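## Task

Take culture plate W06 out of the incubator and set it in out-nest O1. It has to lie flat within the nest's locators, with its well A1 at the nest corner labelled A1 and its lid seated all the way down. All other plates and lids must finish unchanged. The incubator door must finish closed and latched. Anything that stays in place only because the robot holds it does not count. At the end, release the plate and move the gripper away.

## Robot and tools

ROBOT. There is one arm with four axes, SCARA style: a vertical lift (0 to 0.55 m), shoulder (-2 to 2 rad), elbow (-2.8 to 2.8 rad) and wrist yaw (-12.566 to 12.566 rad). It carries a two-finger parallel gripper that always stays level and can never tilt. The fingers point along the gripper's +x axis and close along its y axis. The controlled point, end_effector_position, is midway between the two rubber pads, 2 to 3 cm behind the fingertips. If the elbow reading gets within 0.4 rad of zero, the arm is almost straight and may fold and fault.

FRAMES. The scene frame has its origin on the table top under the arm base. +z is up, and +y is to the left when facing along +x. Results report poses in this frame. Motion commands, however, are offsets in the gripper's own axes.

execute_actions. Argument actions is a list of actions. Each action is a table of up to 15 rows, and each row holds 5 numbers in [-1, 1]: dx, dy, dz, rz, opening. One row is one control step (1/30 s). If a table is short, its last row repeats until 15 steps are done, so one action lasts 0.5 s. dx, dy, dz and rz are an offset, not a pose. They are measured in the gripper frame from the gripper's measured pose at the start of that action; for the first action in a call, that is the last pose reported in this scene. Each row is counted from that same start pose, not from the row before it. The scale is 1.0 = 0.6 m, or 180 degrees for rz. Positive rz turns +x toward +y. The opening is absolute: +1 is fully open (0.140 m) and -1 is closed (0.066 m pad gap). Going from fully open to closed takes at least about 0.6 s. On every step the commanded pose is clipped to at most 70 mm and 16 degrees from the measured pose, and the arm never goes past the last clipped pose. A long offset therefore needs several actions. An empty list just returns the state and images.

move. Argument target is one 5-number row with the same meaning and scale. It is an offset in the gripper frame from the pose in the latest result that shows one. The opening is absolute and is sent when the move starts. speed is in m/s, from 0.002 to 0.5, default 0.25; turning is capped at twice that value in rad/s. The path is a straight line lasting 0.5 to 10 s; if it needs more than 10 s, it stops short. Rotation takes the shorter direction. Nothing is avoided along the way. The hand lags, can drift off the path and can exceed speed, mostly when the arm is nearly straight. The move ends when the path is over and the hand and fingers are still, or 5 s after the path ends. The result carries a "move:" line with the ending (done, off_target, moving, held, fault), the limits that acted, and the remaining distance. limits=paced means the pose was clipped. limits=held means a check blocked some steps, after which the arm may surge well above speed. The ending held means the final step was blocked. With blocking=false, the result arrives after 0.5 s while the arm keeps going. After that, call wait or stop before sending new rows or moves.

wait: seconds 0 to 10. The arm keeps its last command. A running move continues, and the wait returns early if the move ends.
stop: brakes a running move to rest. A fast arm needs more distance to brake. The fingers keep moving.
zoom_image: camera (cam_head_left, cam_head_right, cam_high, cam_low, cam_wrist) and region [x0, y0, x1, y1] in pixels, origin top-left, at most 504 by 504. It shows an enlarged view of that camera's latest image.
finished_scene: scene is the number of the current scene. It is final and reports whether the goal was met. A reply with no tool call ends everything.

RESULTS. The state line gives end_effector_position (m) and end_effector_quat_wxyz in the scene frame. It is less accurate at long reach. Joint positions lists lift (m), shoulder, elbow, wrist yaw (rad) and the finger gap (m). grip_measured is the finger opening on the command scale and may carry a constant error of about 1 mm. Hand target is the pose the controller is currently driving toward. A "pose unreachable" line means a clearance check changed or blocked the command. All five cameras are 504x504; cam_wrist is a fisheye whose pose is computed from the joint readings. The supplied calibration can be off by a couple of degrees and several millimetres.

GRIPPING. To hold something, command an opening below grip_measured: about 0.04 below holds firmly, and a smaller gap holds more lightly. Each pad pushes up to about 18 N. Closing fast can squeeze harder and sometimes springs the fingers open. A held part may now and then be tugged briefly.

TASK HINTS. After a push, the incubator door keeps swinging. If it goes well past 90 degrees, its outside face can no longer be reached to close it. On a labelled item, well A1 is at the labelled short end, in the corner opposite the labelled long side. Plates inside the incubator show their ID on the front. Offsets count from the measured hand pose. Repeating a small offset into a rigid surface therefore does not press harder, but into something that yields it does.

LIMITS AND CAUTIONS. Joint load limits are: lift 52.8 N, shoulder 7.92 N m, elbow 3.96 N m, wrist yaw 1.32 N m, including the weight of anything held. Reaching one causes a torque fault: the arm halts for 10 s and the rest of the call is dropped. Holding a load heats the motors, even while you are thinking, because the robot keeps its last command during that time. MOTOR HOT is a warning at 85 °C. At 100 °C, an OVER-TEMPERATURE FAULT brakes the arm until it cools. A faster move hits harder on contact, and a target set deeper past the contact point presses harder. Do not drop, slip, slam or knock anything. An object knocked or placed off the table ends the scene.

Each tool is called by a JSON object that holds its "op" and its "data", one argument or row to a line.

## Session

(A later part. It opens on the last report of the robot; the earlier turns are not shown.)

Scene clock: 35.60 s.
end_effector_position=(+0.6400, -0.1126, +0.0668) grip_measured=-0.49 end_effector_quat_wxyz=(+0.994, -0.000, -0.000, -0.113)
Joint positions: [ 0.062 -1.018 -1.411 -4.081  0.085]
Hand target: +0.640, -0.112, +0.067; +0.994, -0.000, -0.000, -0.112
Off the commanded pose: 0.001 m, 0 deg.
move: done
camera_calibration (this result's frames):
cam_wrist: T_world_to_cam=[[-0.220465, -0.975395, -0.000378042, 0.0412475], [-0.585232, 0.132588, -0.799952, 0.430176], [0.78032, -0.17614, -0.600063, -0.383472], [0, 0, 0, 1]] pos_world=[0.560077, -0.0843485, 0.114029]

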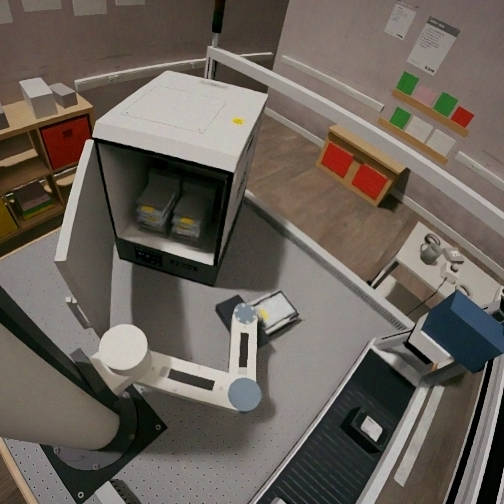

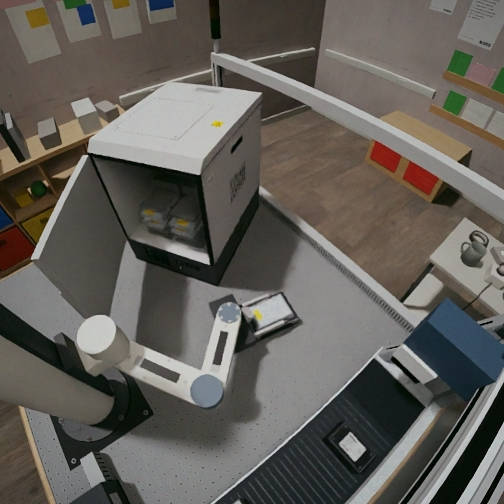

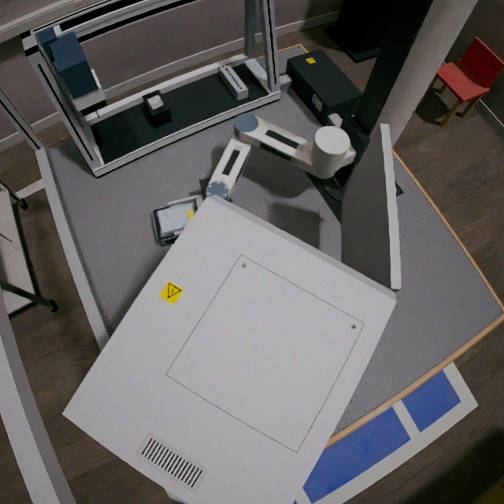

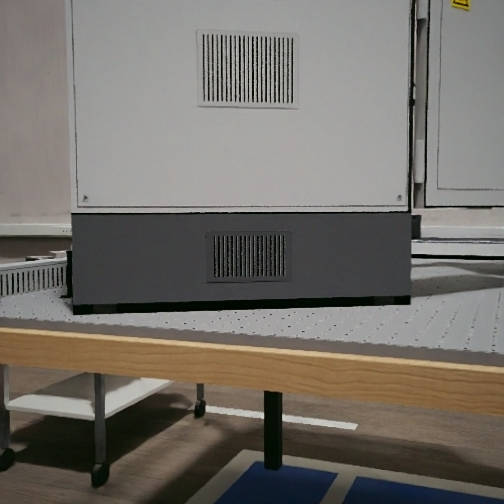

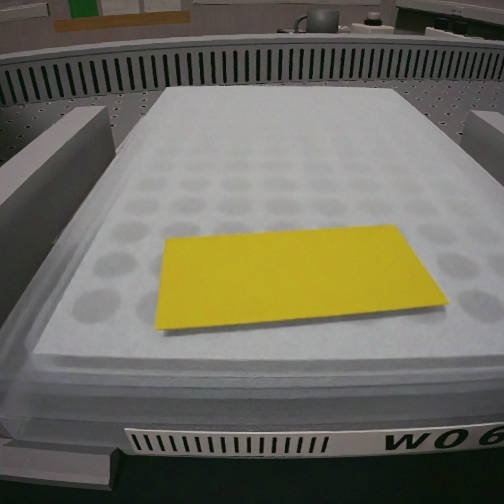

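{"op": "move", "data": {
  "target": [0.001, -0.001, -0.003, 0, -0.6],
  "speed": 0.01
}}

{"op": "move", "data": {
  "target": [0, 0, 0, 0, 0.2],
  "speed": 0.05
}}

{"op": "move", "data": {
  "target": [-0.15, 0, 0.12, 0, 0.2],
  "speed": 0.1
}}

Scene clock: 36.43 s.
end_effector_position=(+0.6402, -0.1128, +0.0661) grip_measured=-0.49 end_effector_quat_wxyz=(+0.994, -0.000, -0.000, -0.113)
Joint positions: [ 0.061 -1.018 -1.412 -4.079  0.085]
Hand target: +0.640, -0.113, +0.065; +0.994, -0.000, -0.000, -0.113
Off the commanded pose: 0.001 m, 0 deg.
move: done
camera_calibration (this result's frames):
cam_wrist: T_world_to_cam=[[-0.219927, -0.975516, -0.000378042, 0.0407252], [-0.585305, 0.132265, -0.799952, 0.429725], [0.780417, -0.17571, -0.600063, -0.384106], [0, 0, 0, 1]] pos_world=[0.56024, -0.0846007, 0.113287]

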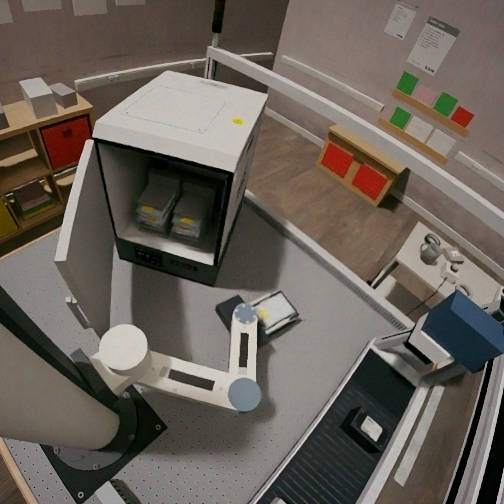

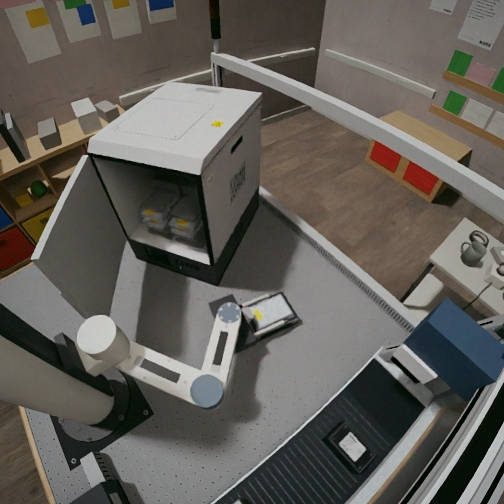

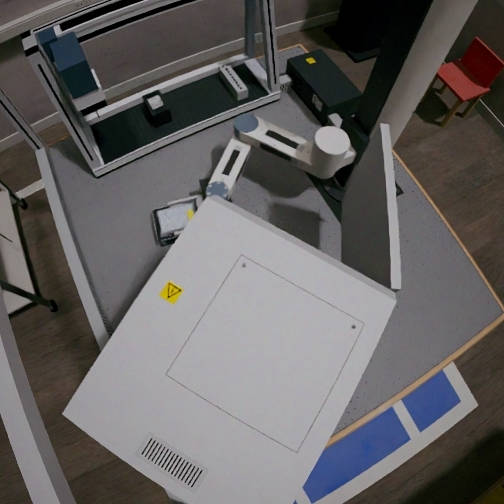

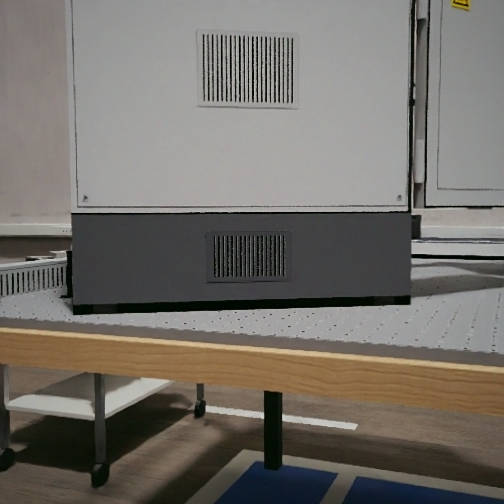

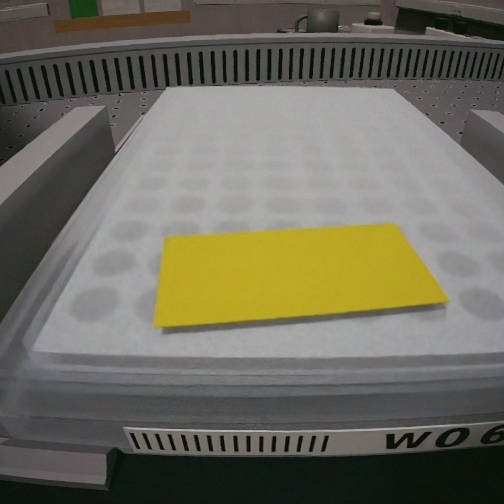

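Scene clock: 36.93 s.
end_effector_position=(+0.6402, -0.1128, +0.0662) grip_measured=+0.20 end_effector_quat_wxyz=(+0.994, -0.000, -0.000, -0.113)
Joint positions: [ 0.061 -1.018 -1.412 -4.08   0.11 ]
Hand target: +0.640, -0.113, +0.066; +0.994, -0.000, -0.000, -0.113
Off the commanded pose: 0.000 m, 0 deg.
move: done
camera_calibration (this result's frames):
cam_wrist: T_world_to_cam=[[-0.21985, -0.975534, -0.000378042, 0.0407097], [-0.585315, 0.132219, -0.799952, 0.429762], [0.780431, -0.175648, -0.600063, -0.384052], [0, 0, 0, 1]] pos_world=[0.560222, -0.084567, 0.113349]

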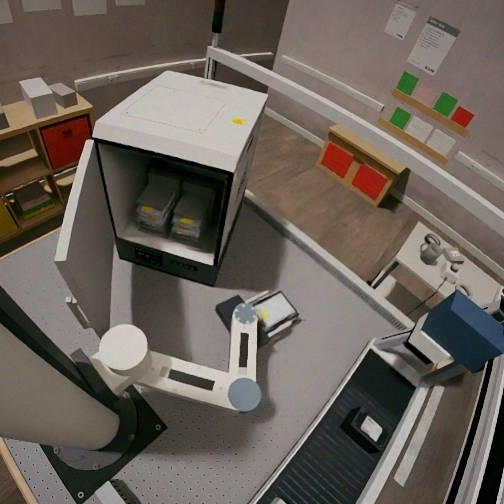

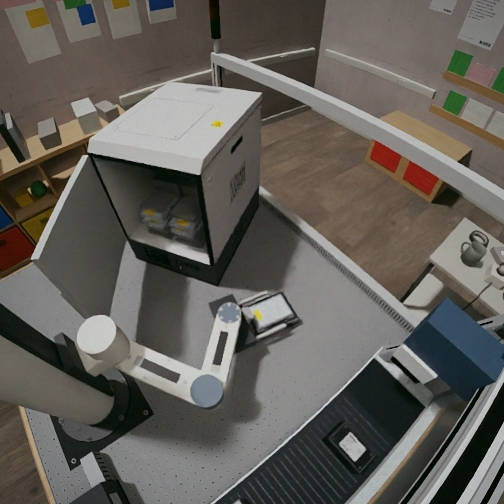

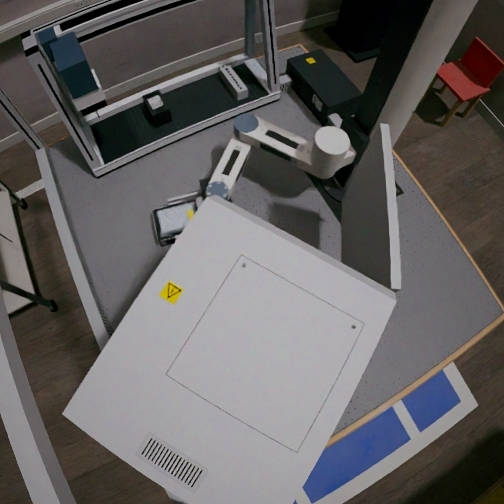

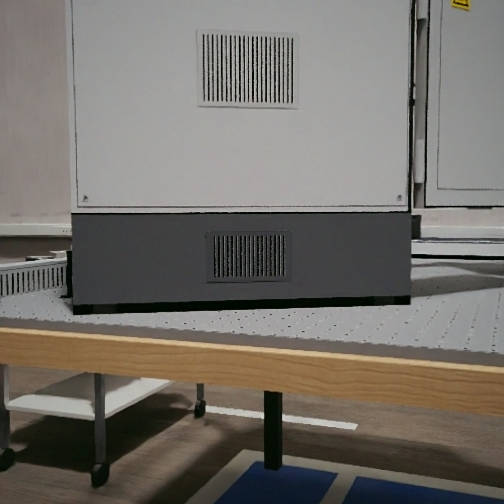

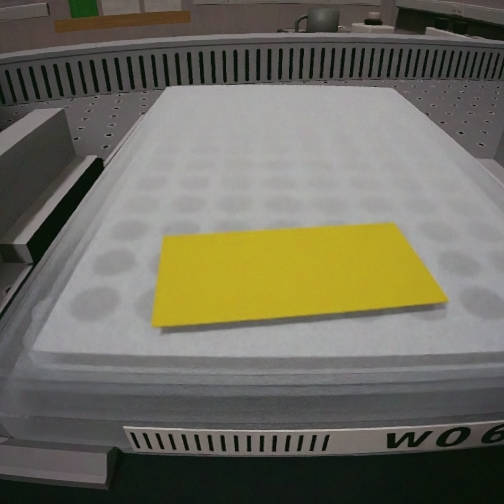

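Scene clock: 38.37 s.
end_effector_position=(+0.5524, -0.0926, +0.1382) grip_measured=+0.20 end_effector_quat_wxyz=(+0.994, -0.000, -0.000, -0.112)
Joint positions: [ 0.133 -1.185 -0.986 -4.338  0.11 ]
Hand target: +0.552, -0.093, +0.138; +0.994, -0.000, -0.000, -0.113
Off the commanded pose: 0.000 m, 0 deg.
move: done
camera_calibration (this result's frames):
cam_wrist: T_world_to_cam=[[-0.219365, -0.975643, -0.000378042, 0.0408661], [-0.585381, 0.131928, -0.799952, 0.433396], [0.780518, -0.175261, -0.600063, -0.268805], [0, 0, 0, 1]] pos_world=[0.472473, -0.0644173, 0.185412]

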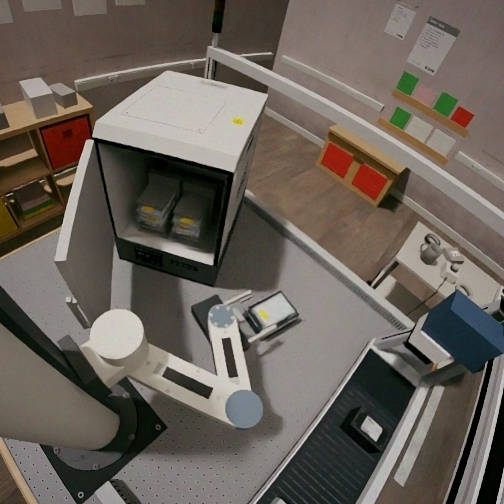

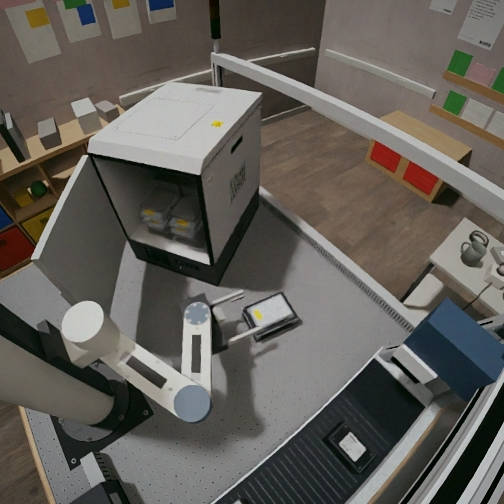

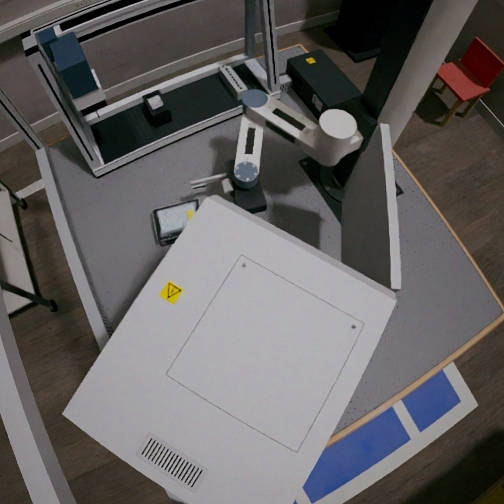

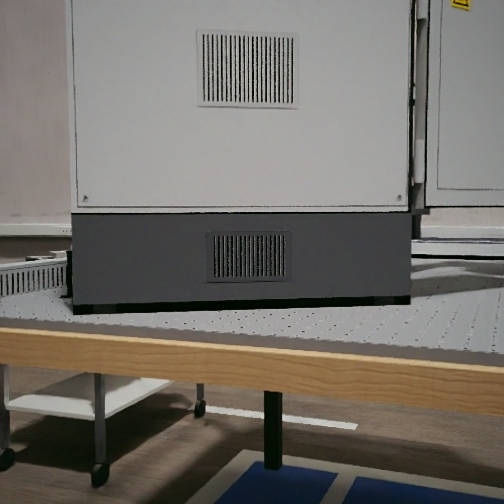

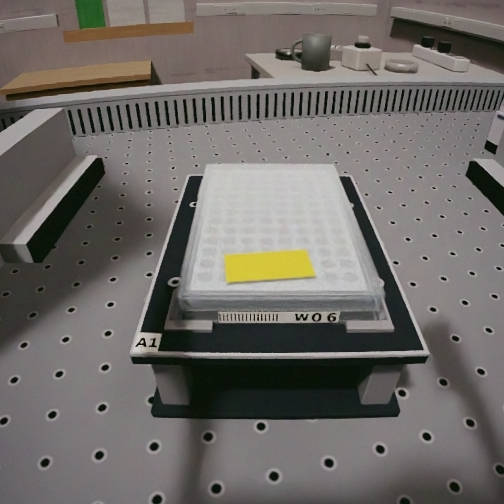

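{"op": "move", "data": {
  "target": [0, 0, 0.69, 0, -1],
  "speed": 0.4
}}

Scene clock: 40.27 s.
end_effector_position=(+0.5524, -0.0926, +0.5523) grip_measured=-1.00 end_effector_quat_wxyz=(+0.994, -0.000, -0.000, -0.112)
Joint positions: [ 0.547 -1.185 -0.986 -4.338  0.066]
Hand target: +0.552, -0.093, +0.552; +0.994, -0.000, -0.000, -0.112
Off the commanded pose: 0.000 m, 0 deg.
move: done; limits=paced
camera_calibration (this result's frames):
cam_wrist: T_world_to_cam=[[-0.219422, -0.97563, -0.000378042, 0.0410414], [-0.585373, 0.131962, -0.799952, 0.76463], [0.780508, -0.175306, -0.600063, -0.0203443], [0, 0, 0, 1]] pos_world=[0.472478, -0.0644273, 0.599475]

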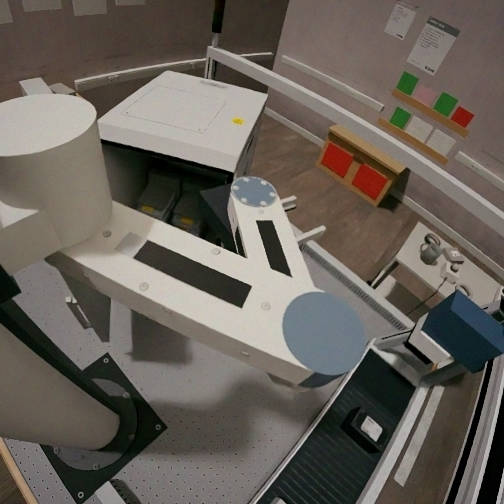

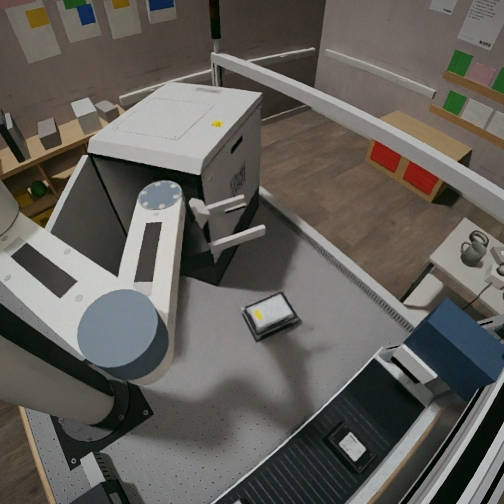

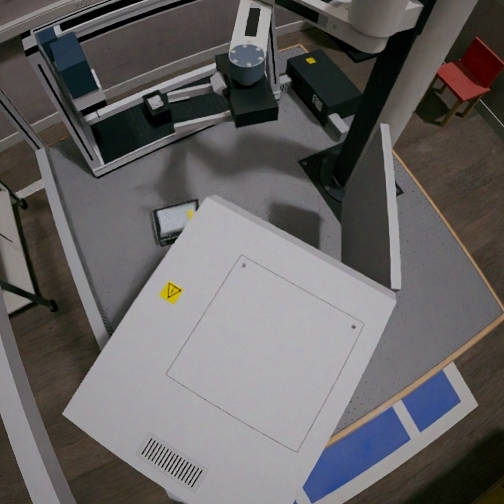

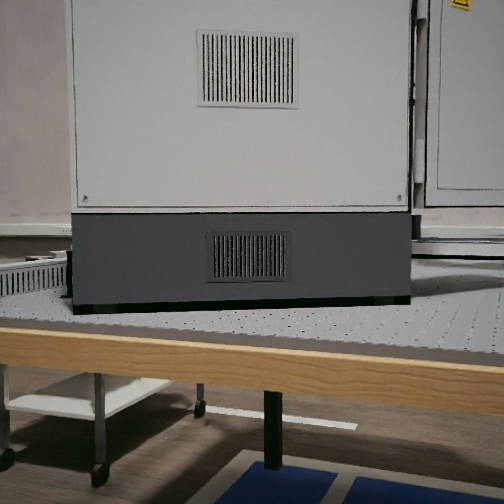

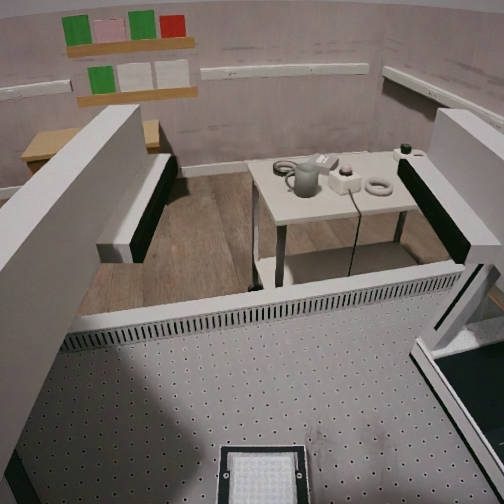

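{"op": "move", "data": {
  "target": [-0.925, 0.382, 0, -0.622, -1],
  "speed": 0.3
}}

Scene clock: 44.00 s.
end_effector_position=(+0.0623, +0.2546, +0.5523) grip_measured=-1.00 end_effector_quat_wxyz=(-0.463, +0.000, +0.000, +0.886)
Joint positions: [ 0.547  0.955 -1.583 -7.835  0.066]
Hand target: +0.062, +0.255, +0.552; -0.463, +0.000, +0.000, +0.886
Off the commanded pose: 0.000 m, 0 deg.
move: done
camera_calibration (this result's frames):
cam_wrist: T_world_to_cam=[[-0.822915, 0.568165, -0.000378042, -0.0832071], [0.341184, 0.493629, -0.799952, 0.282106], [-0.454318, -0.658422, -0.600063, 0.622986], [0, 0, 0, 1]] pos_world=[0.118312, 0.318207, 0.599471]

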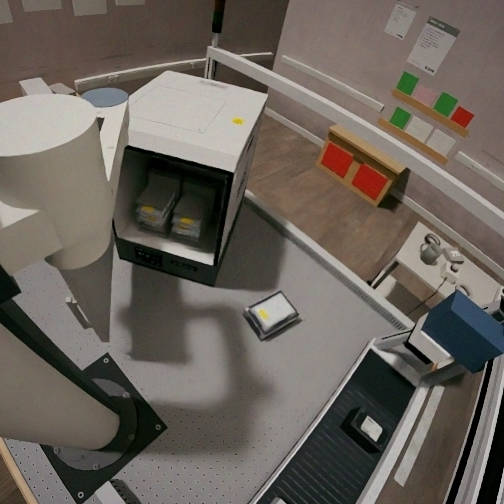

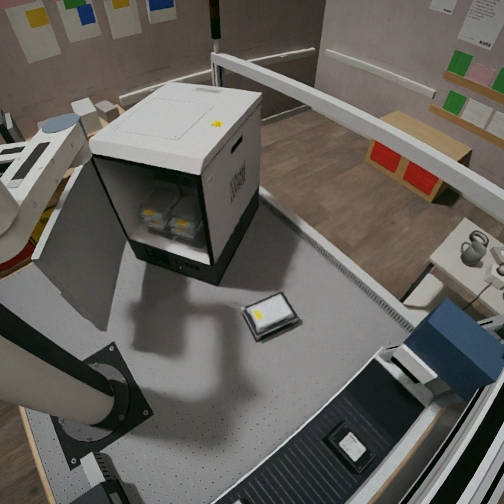

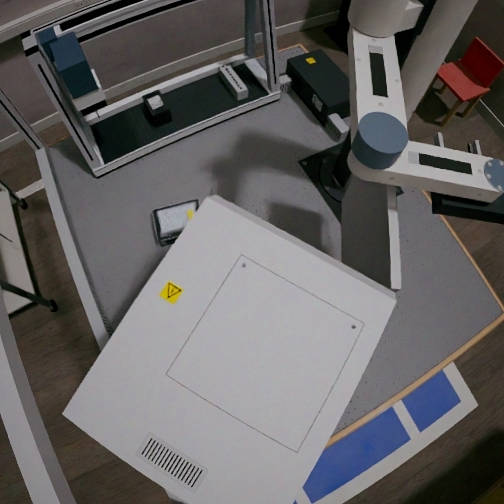

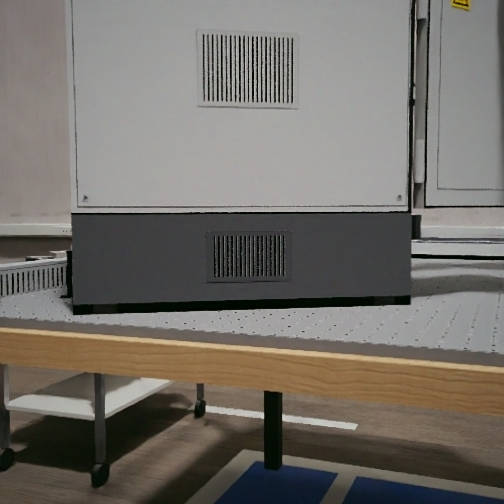

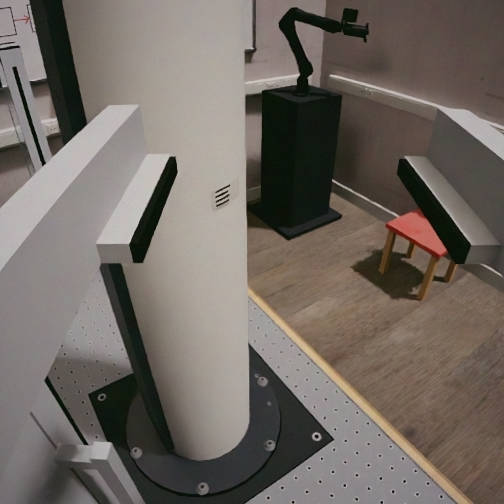

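Lower to z≈0.43.

{"op": "move", "data": {
  "target": [0, 0, -0.2, 0, -1],
  "speed": 0.1
}}

Scene clock: 55.23 s.
end_effector_position=(+0.0623, +0.2546, +0.4467) grip_measured=-1.00 end_effector_quat_wxyz=(-0.463, +0.000, +0.000, +0.886)
Joint positions: [ 0.442  0.955 -1.582 -7.835  0.066]
Hand target: +0.062, +0.255, +0.447; -0.463, +0.000, +0.000, +0.886
Off the commanded pose: 0.014 m, 0 deg.
TORQUE FAULT: the external load on joint 1 (lift) reached its load limit, and the arm stopped for 10 seconds. That time counts as 20 of the actions that you can send in this scene. The arm's remaining commands of this call were not run. The arm holds where it stopped, with its grip as last carried out, and accepts commands again: back off and push less far. The arm stops again, at the same cost, whenever a joint's load reaches its limit.
move: fault
camera_calibration (this result's frames):
cam_wrist: T_world_to_cam=[[-0.822933, 0.568138, -0.000378042, -0.0832308], [0.341168, 0.49364, -0.799952, 0.197683], [-0.454297, -0.658436, -0.600063, 0.55965], [0, 0, 0, 1]] pos_world=[0.118311, 0.318196, 0.493931]

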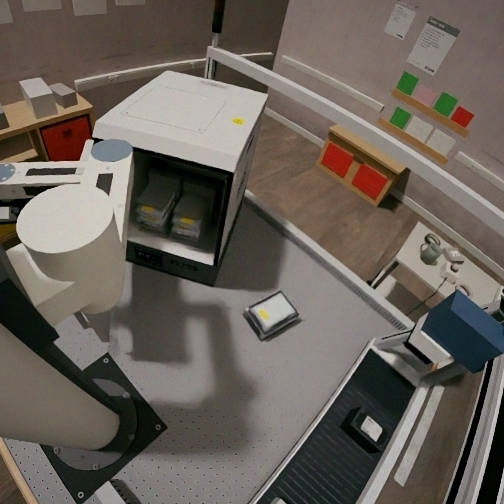

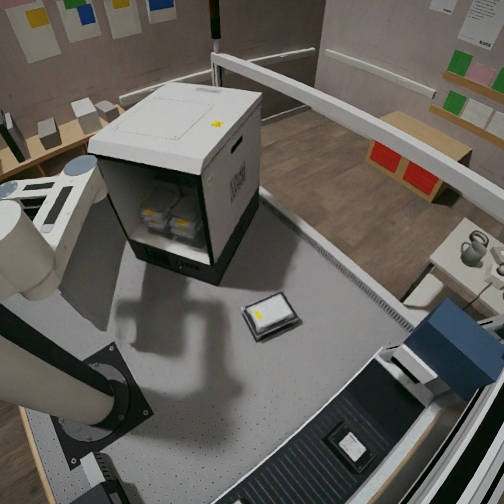

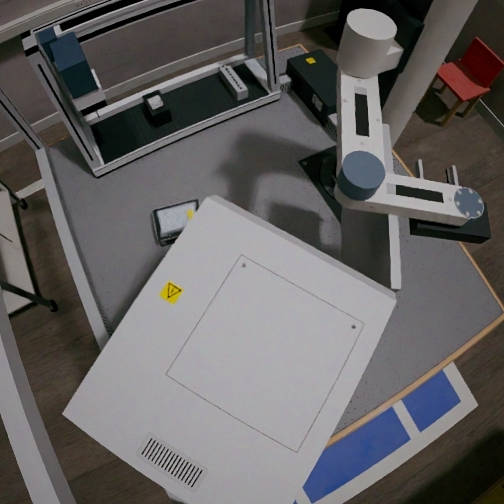

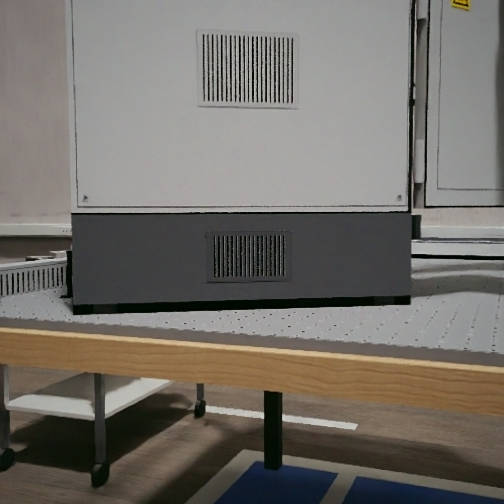

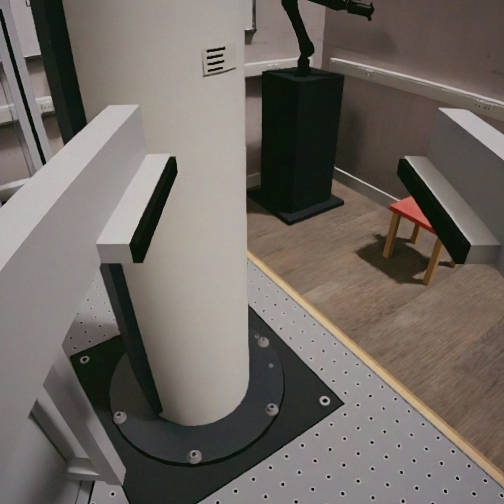

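{"op": "move", "data": {
  "target": [0, 0, 0.028, 0, -1],
  "speed": 0.05
}}

{"op": "move", "data": {
  "target": [-0.022, 0.405, 0, 0.166, -1],
  "speed": 0.08
}}

Scene clock: 56.20 s.
end_effector_position=(+0.0623, +0.2546, +0.4636) grip_measured=-1.00 end_effector_quat_wxyz=(-0.463, +0.000, +0.000, +0.886)
Joint positions: [ 0.459  0.955 -1.582 -7.835  0.066]
Hand target: +0.062, +0.255, +0.464; -0.463, +0.000, +0.000, +0.886
Off the commanded pose: 0.000 m, 0 deg.
move: done
camera_calibration (this result's frames):
cam_wrist: T_world_to_cam=[[-0.822925, 0.56815, -0.000378042, -0.0832299], [0.341175, 0.493635, -0.799952, 0.211171], [-0.454307, -0.65843, -0.600063, 0.56977], [0, 0, 0, 1]] pos_world=[0.118312, 0.318199, 0.510794]

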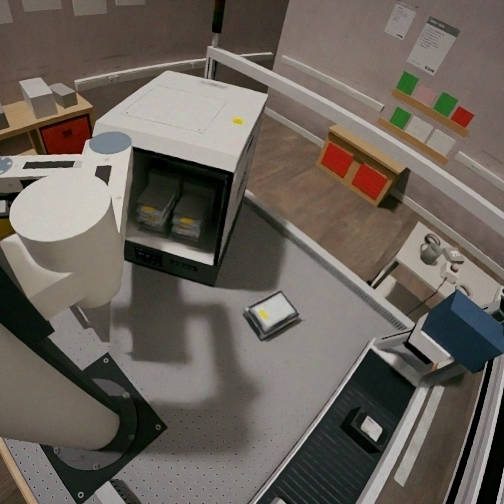

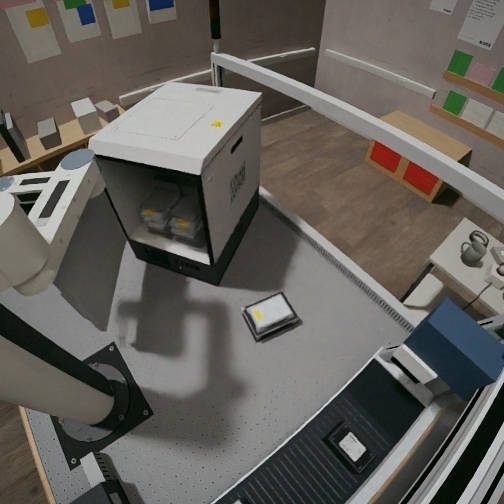

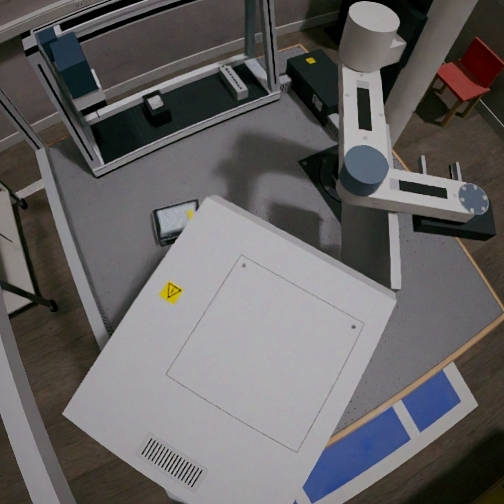

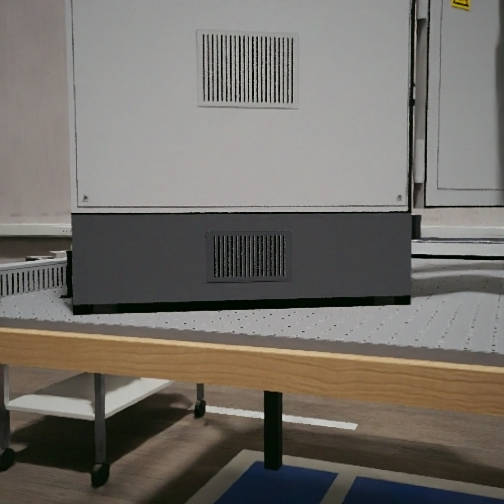

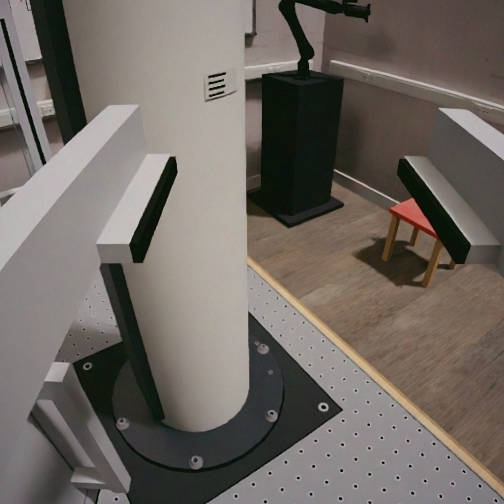

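Scene clock: 59.73 s.
end_effector_position=(+0.2693, +0.1266, +0.4636) grip_measured=-1.00 end_effector_quat_wxyz=(+0.676, -0.000, -0.000, -0.737)
Joint positions: [ 0.459  0.316 -1.159 -7.098  0.066]
Hand target: +0.269, +0.127, +0.464; +0.676, -0.000, -0.000, -0.737
Off the commanded pose: 0.000 m, 0 deg.
move: done
camera_calibration (this result's frames):
cam_wrist: T_world_to_cam=[[-0.99654, 0.0831116, -0.000378042, 0.268019], [0.0501736, 0.597962, -0.799952, 0.268869], [-0.0662593, -0.797204, -0.600063, 0.492633], [0, 0, 0, 1]] pos_world=[0.286243, 0.20968, 0.510795]

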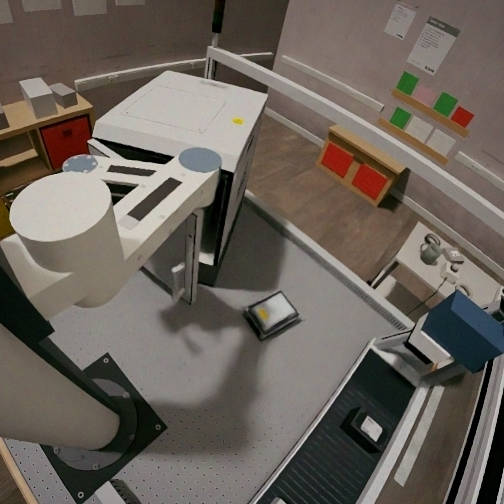

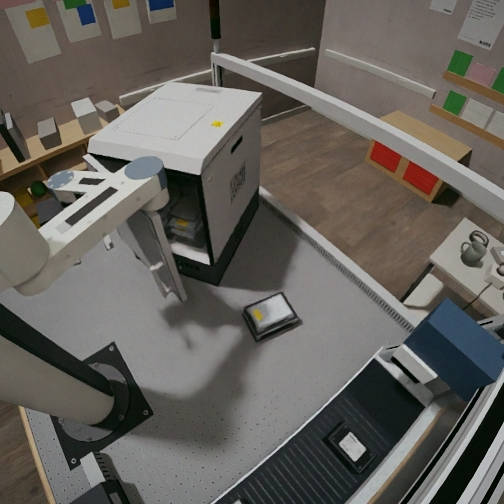

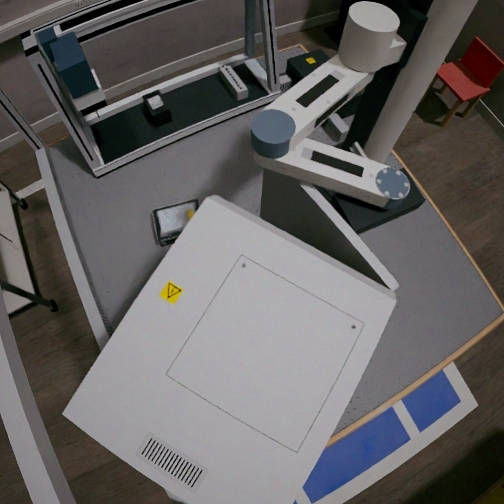

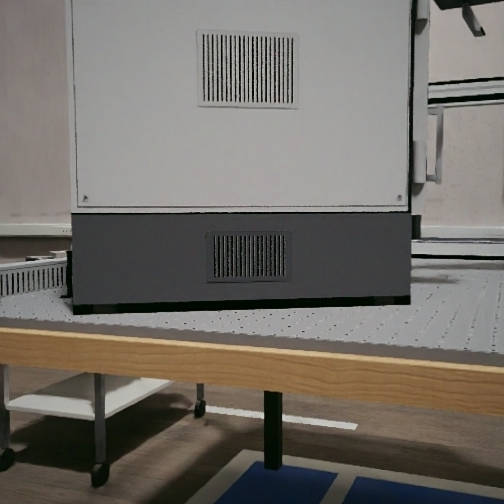

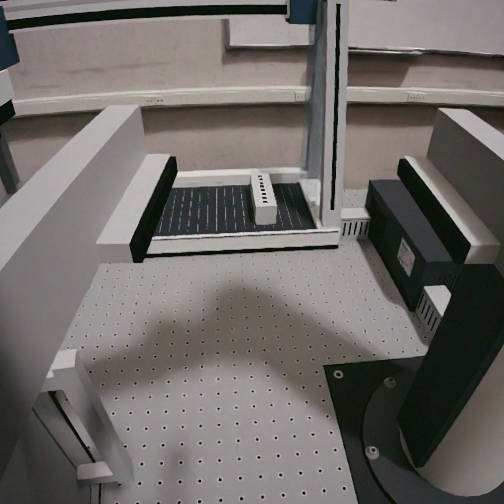

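{"op": "move", "data": {
  "target": [0.018, 0.312, 0, 0.208, -1],
  "speed": 0.08
}}

Scene clock: 64.13 s.
end_effector_position=(+0.4548, +0.0996, +0.4636) grip_measured=-1.00 end_effector_quat_wxyz=(+0.876, -0.000, -0.000, -0.482)
Joint positions: [ 0.459 -0.036 -1.216 -6.035  0.066]
Hand target: +0.455, +0.100, +0.464; +0.876, -0.000, -0.000, -0.481
Off the commanded pose: 0.000 m, 0 deg.
move: done
camera_calibration (this result's frames):
cam_wrist: T_world_to_cam=[[-0.841808, -0.539777, -0.000378042, 0.446805], [-0.323646, 0.505301, -0.799952, 0.454979], [0.431987, -0.673284, -0.600063, 0.244414], [0, 0, 0, 1]] pos_world=[0.417792, 0.175834, 0.510795]

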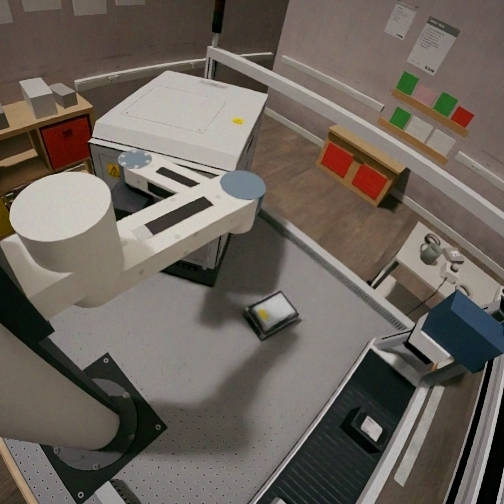

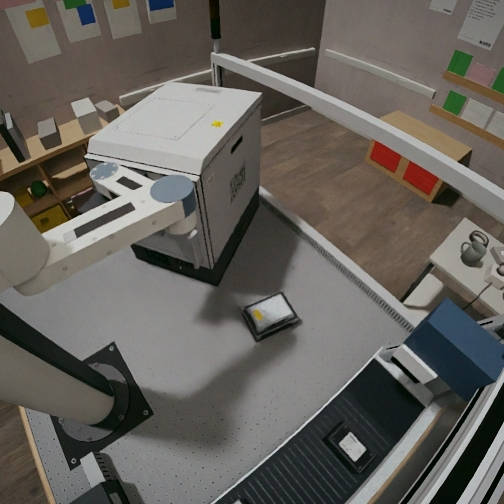

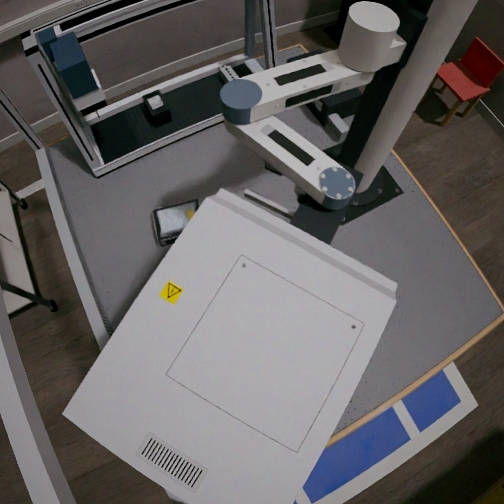

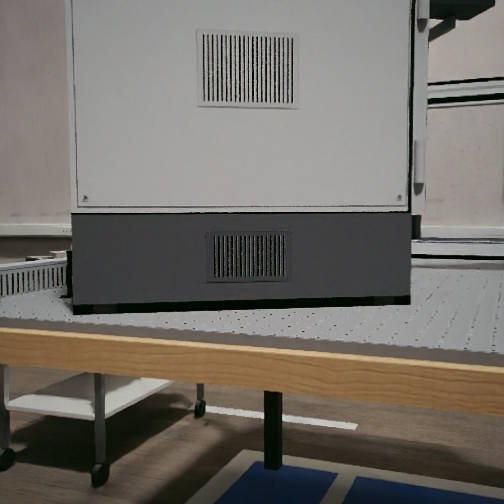

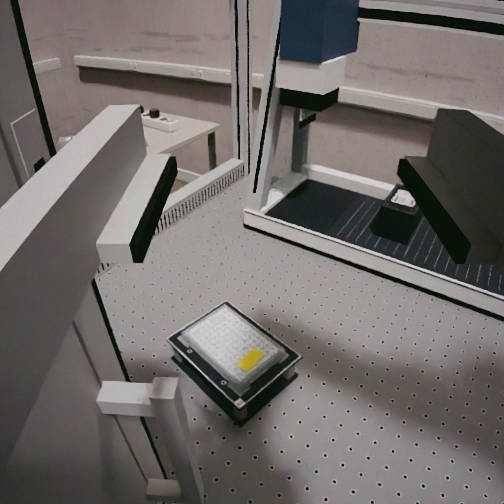

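Nearly shut; push gently a bit more.

{"op": "move", "data": {
  "target": [0, 0.025, 0, 0, -1],
  "speed": 0.03
}}

{"op": "move", "data": {
  "target": [0, -0.2, 0, 0, -1],
  "speed": 0.15
}}

Scene clock: 74.37 s.
end_effector_position=(+0.4551, +0.1002, +0.4636) grip_measured=-1.00 end_effector_quat_wxyz=(+0.875, -0.000, -0.000, -0.484)
Joint positions: [ 0.459 -0.034 -1.222 -6.037  0.066]
Hand target: +0.455, +0.100, +0.464; +0.875, -0.000, -0.000, -0.484
Off the commanded pose: 0.014 m, 0 deg.
TORQUE FAULT: the external load on joint 3 (elbow) reached its load limit, and the arm stopped for 10 seconds. That time counts as 20 of the actions that you can send in this scene. The arm's remaining commands of this call were not run. The arm holds where it stopped, with its grip as last carried out, and accepts commands again: back off and push less far. The arm stops again, at the same cost, whenever a joint's load reaches its limit.
move: fault
camera_calibration (this result's frames):
cam_wrist: T_world_to_cam=[[-0.84437, -0.535761, -0.000378042, 0.448103], [-0.321235, 0.506837, -0.799952, 0.453483], [0.428775, -0.675334, -0.600063, 0.246419], [0, 0, 0, 1]] pos_world=[0.418382, 0.176649, 0.510801]

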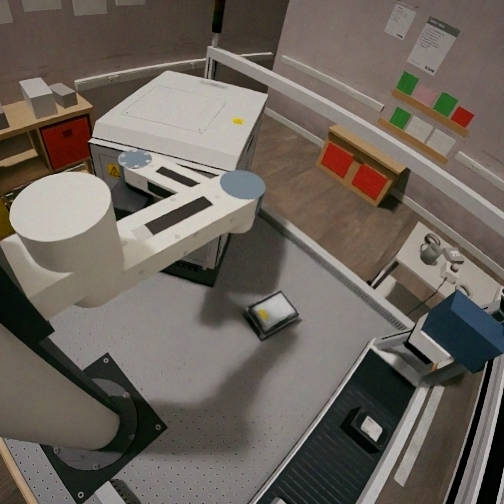

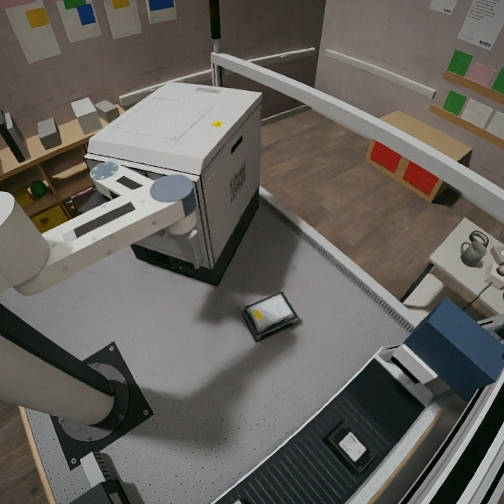

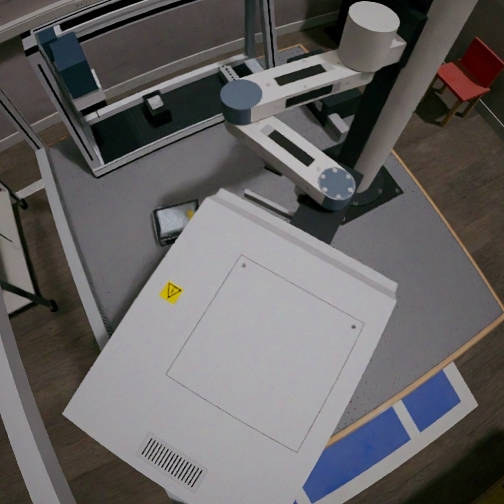

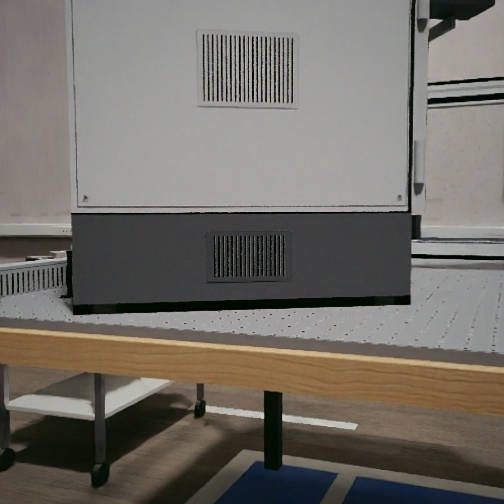

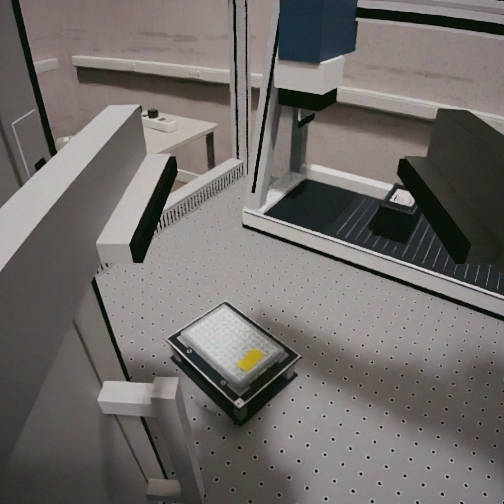

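not run: a fault stop came before this call.

{"op": "move", "data": {
  "target": [0, -0.2, 0, 0, -1],
  "speed": 0.15
}}

Scene clock: 75.50 s.
end_effector_position=(+0.3535, +0.0363, +0.4636) grip_measured=-1.00 end_effector_quat_wxyz=(+0.875, -0.000, -0.000, -0.483)
Joint positions: [ 0.459 -0.03  -0.718 -6.544  0.066]
Hand target: +0.354, +0.036, +0.464; +0.875, -0.000, -0.000, -0.484
Off the commanded pose: 0.000 m, 0 deg.
move: done
camera_calibration (this result's frames):
cam_wrist: T_world_to_cam=[[-0.844163, -0.536087, -0.000378042, 0.328063], [-0.321431, 0.506713, -0.799952, 0.453342], [0.429036, -0.675169, -0.600063, 0.246675], [0, 0, 0, 1]] pos_world=[0.316825, 0.112703, 0.510797]

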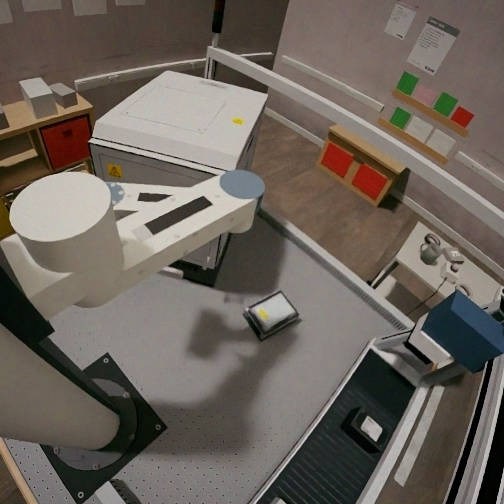

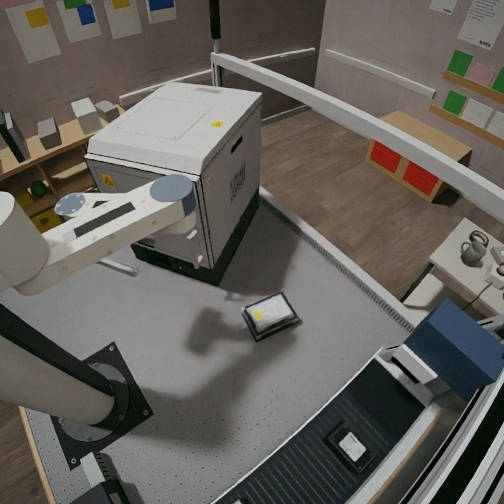

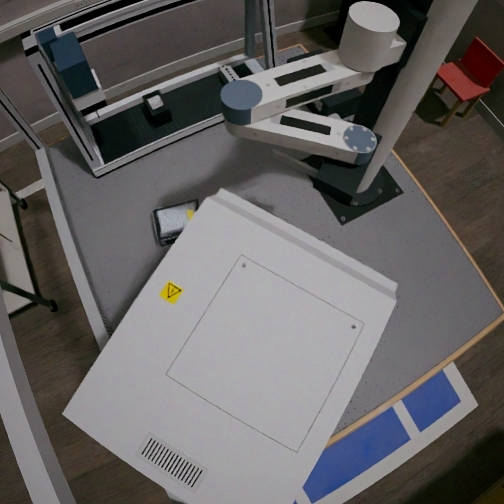

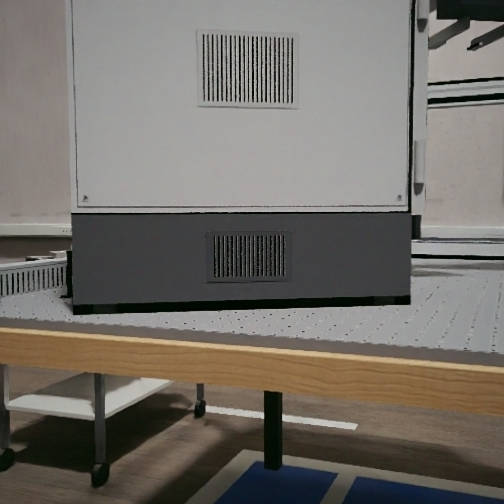

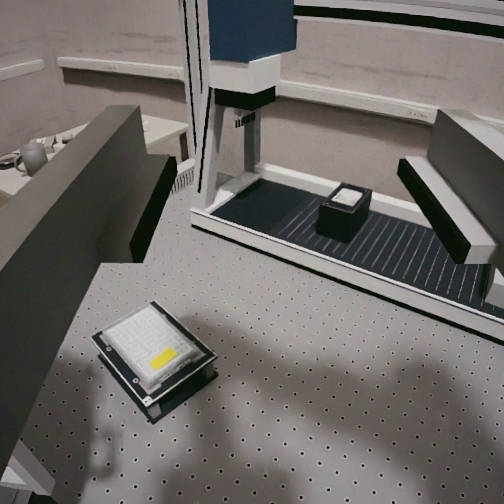

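{"op": "finished_scene", "data": {
  "scene": 1
}}

The scene is finished: the task was done.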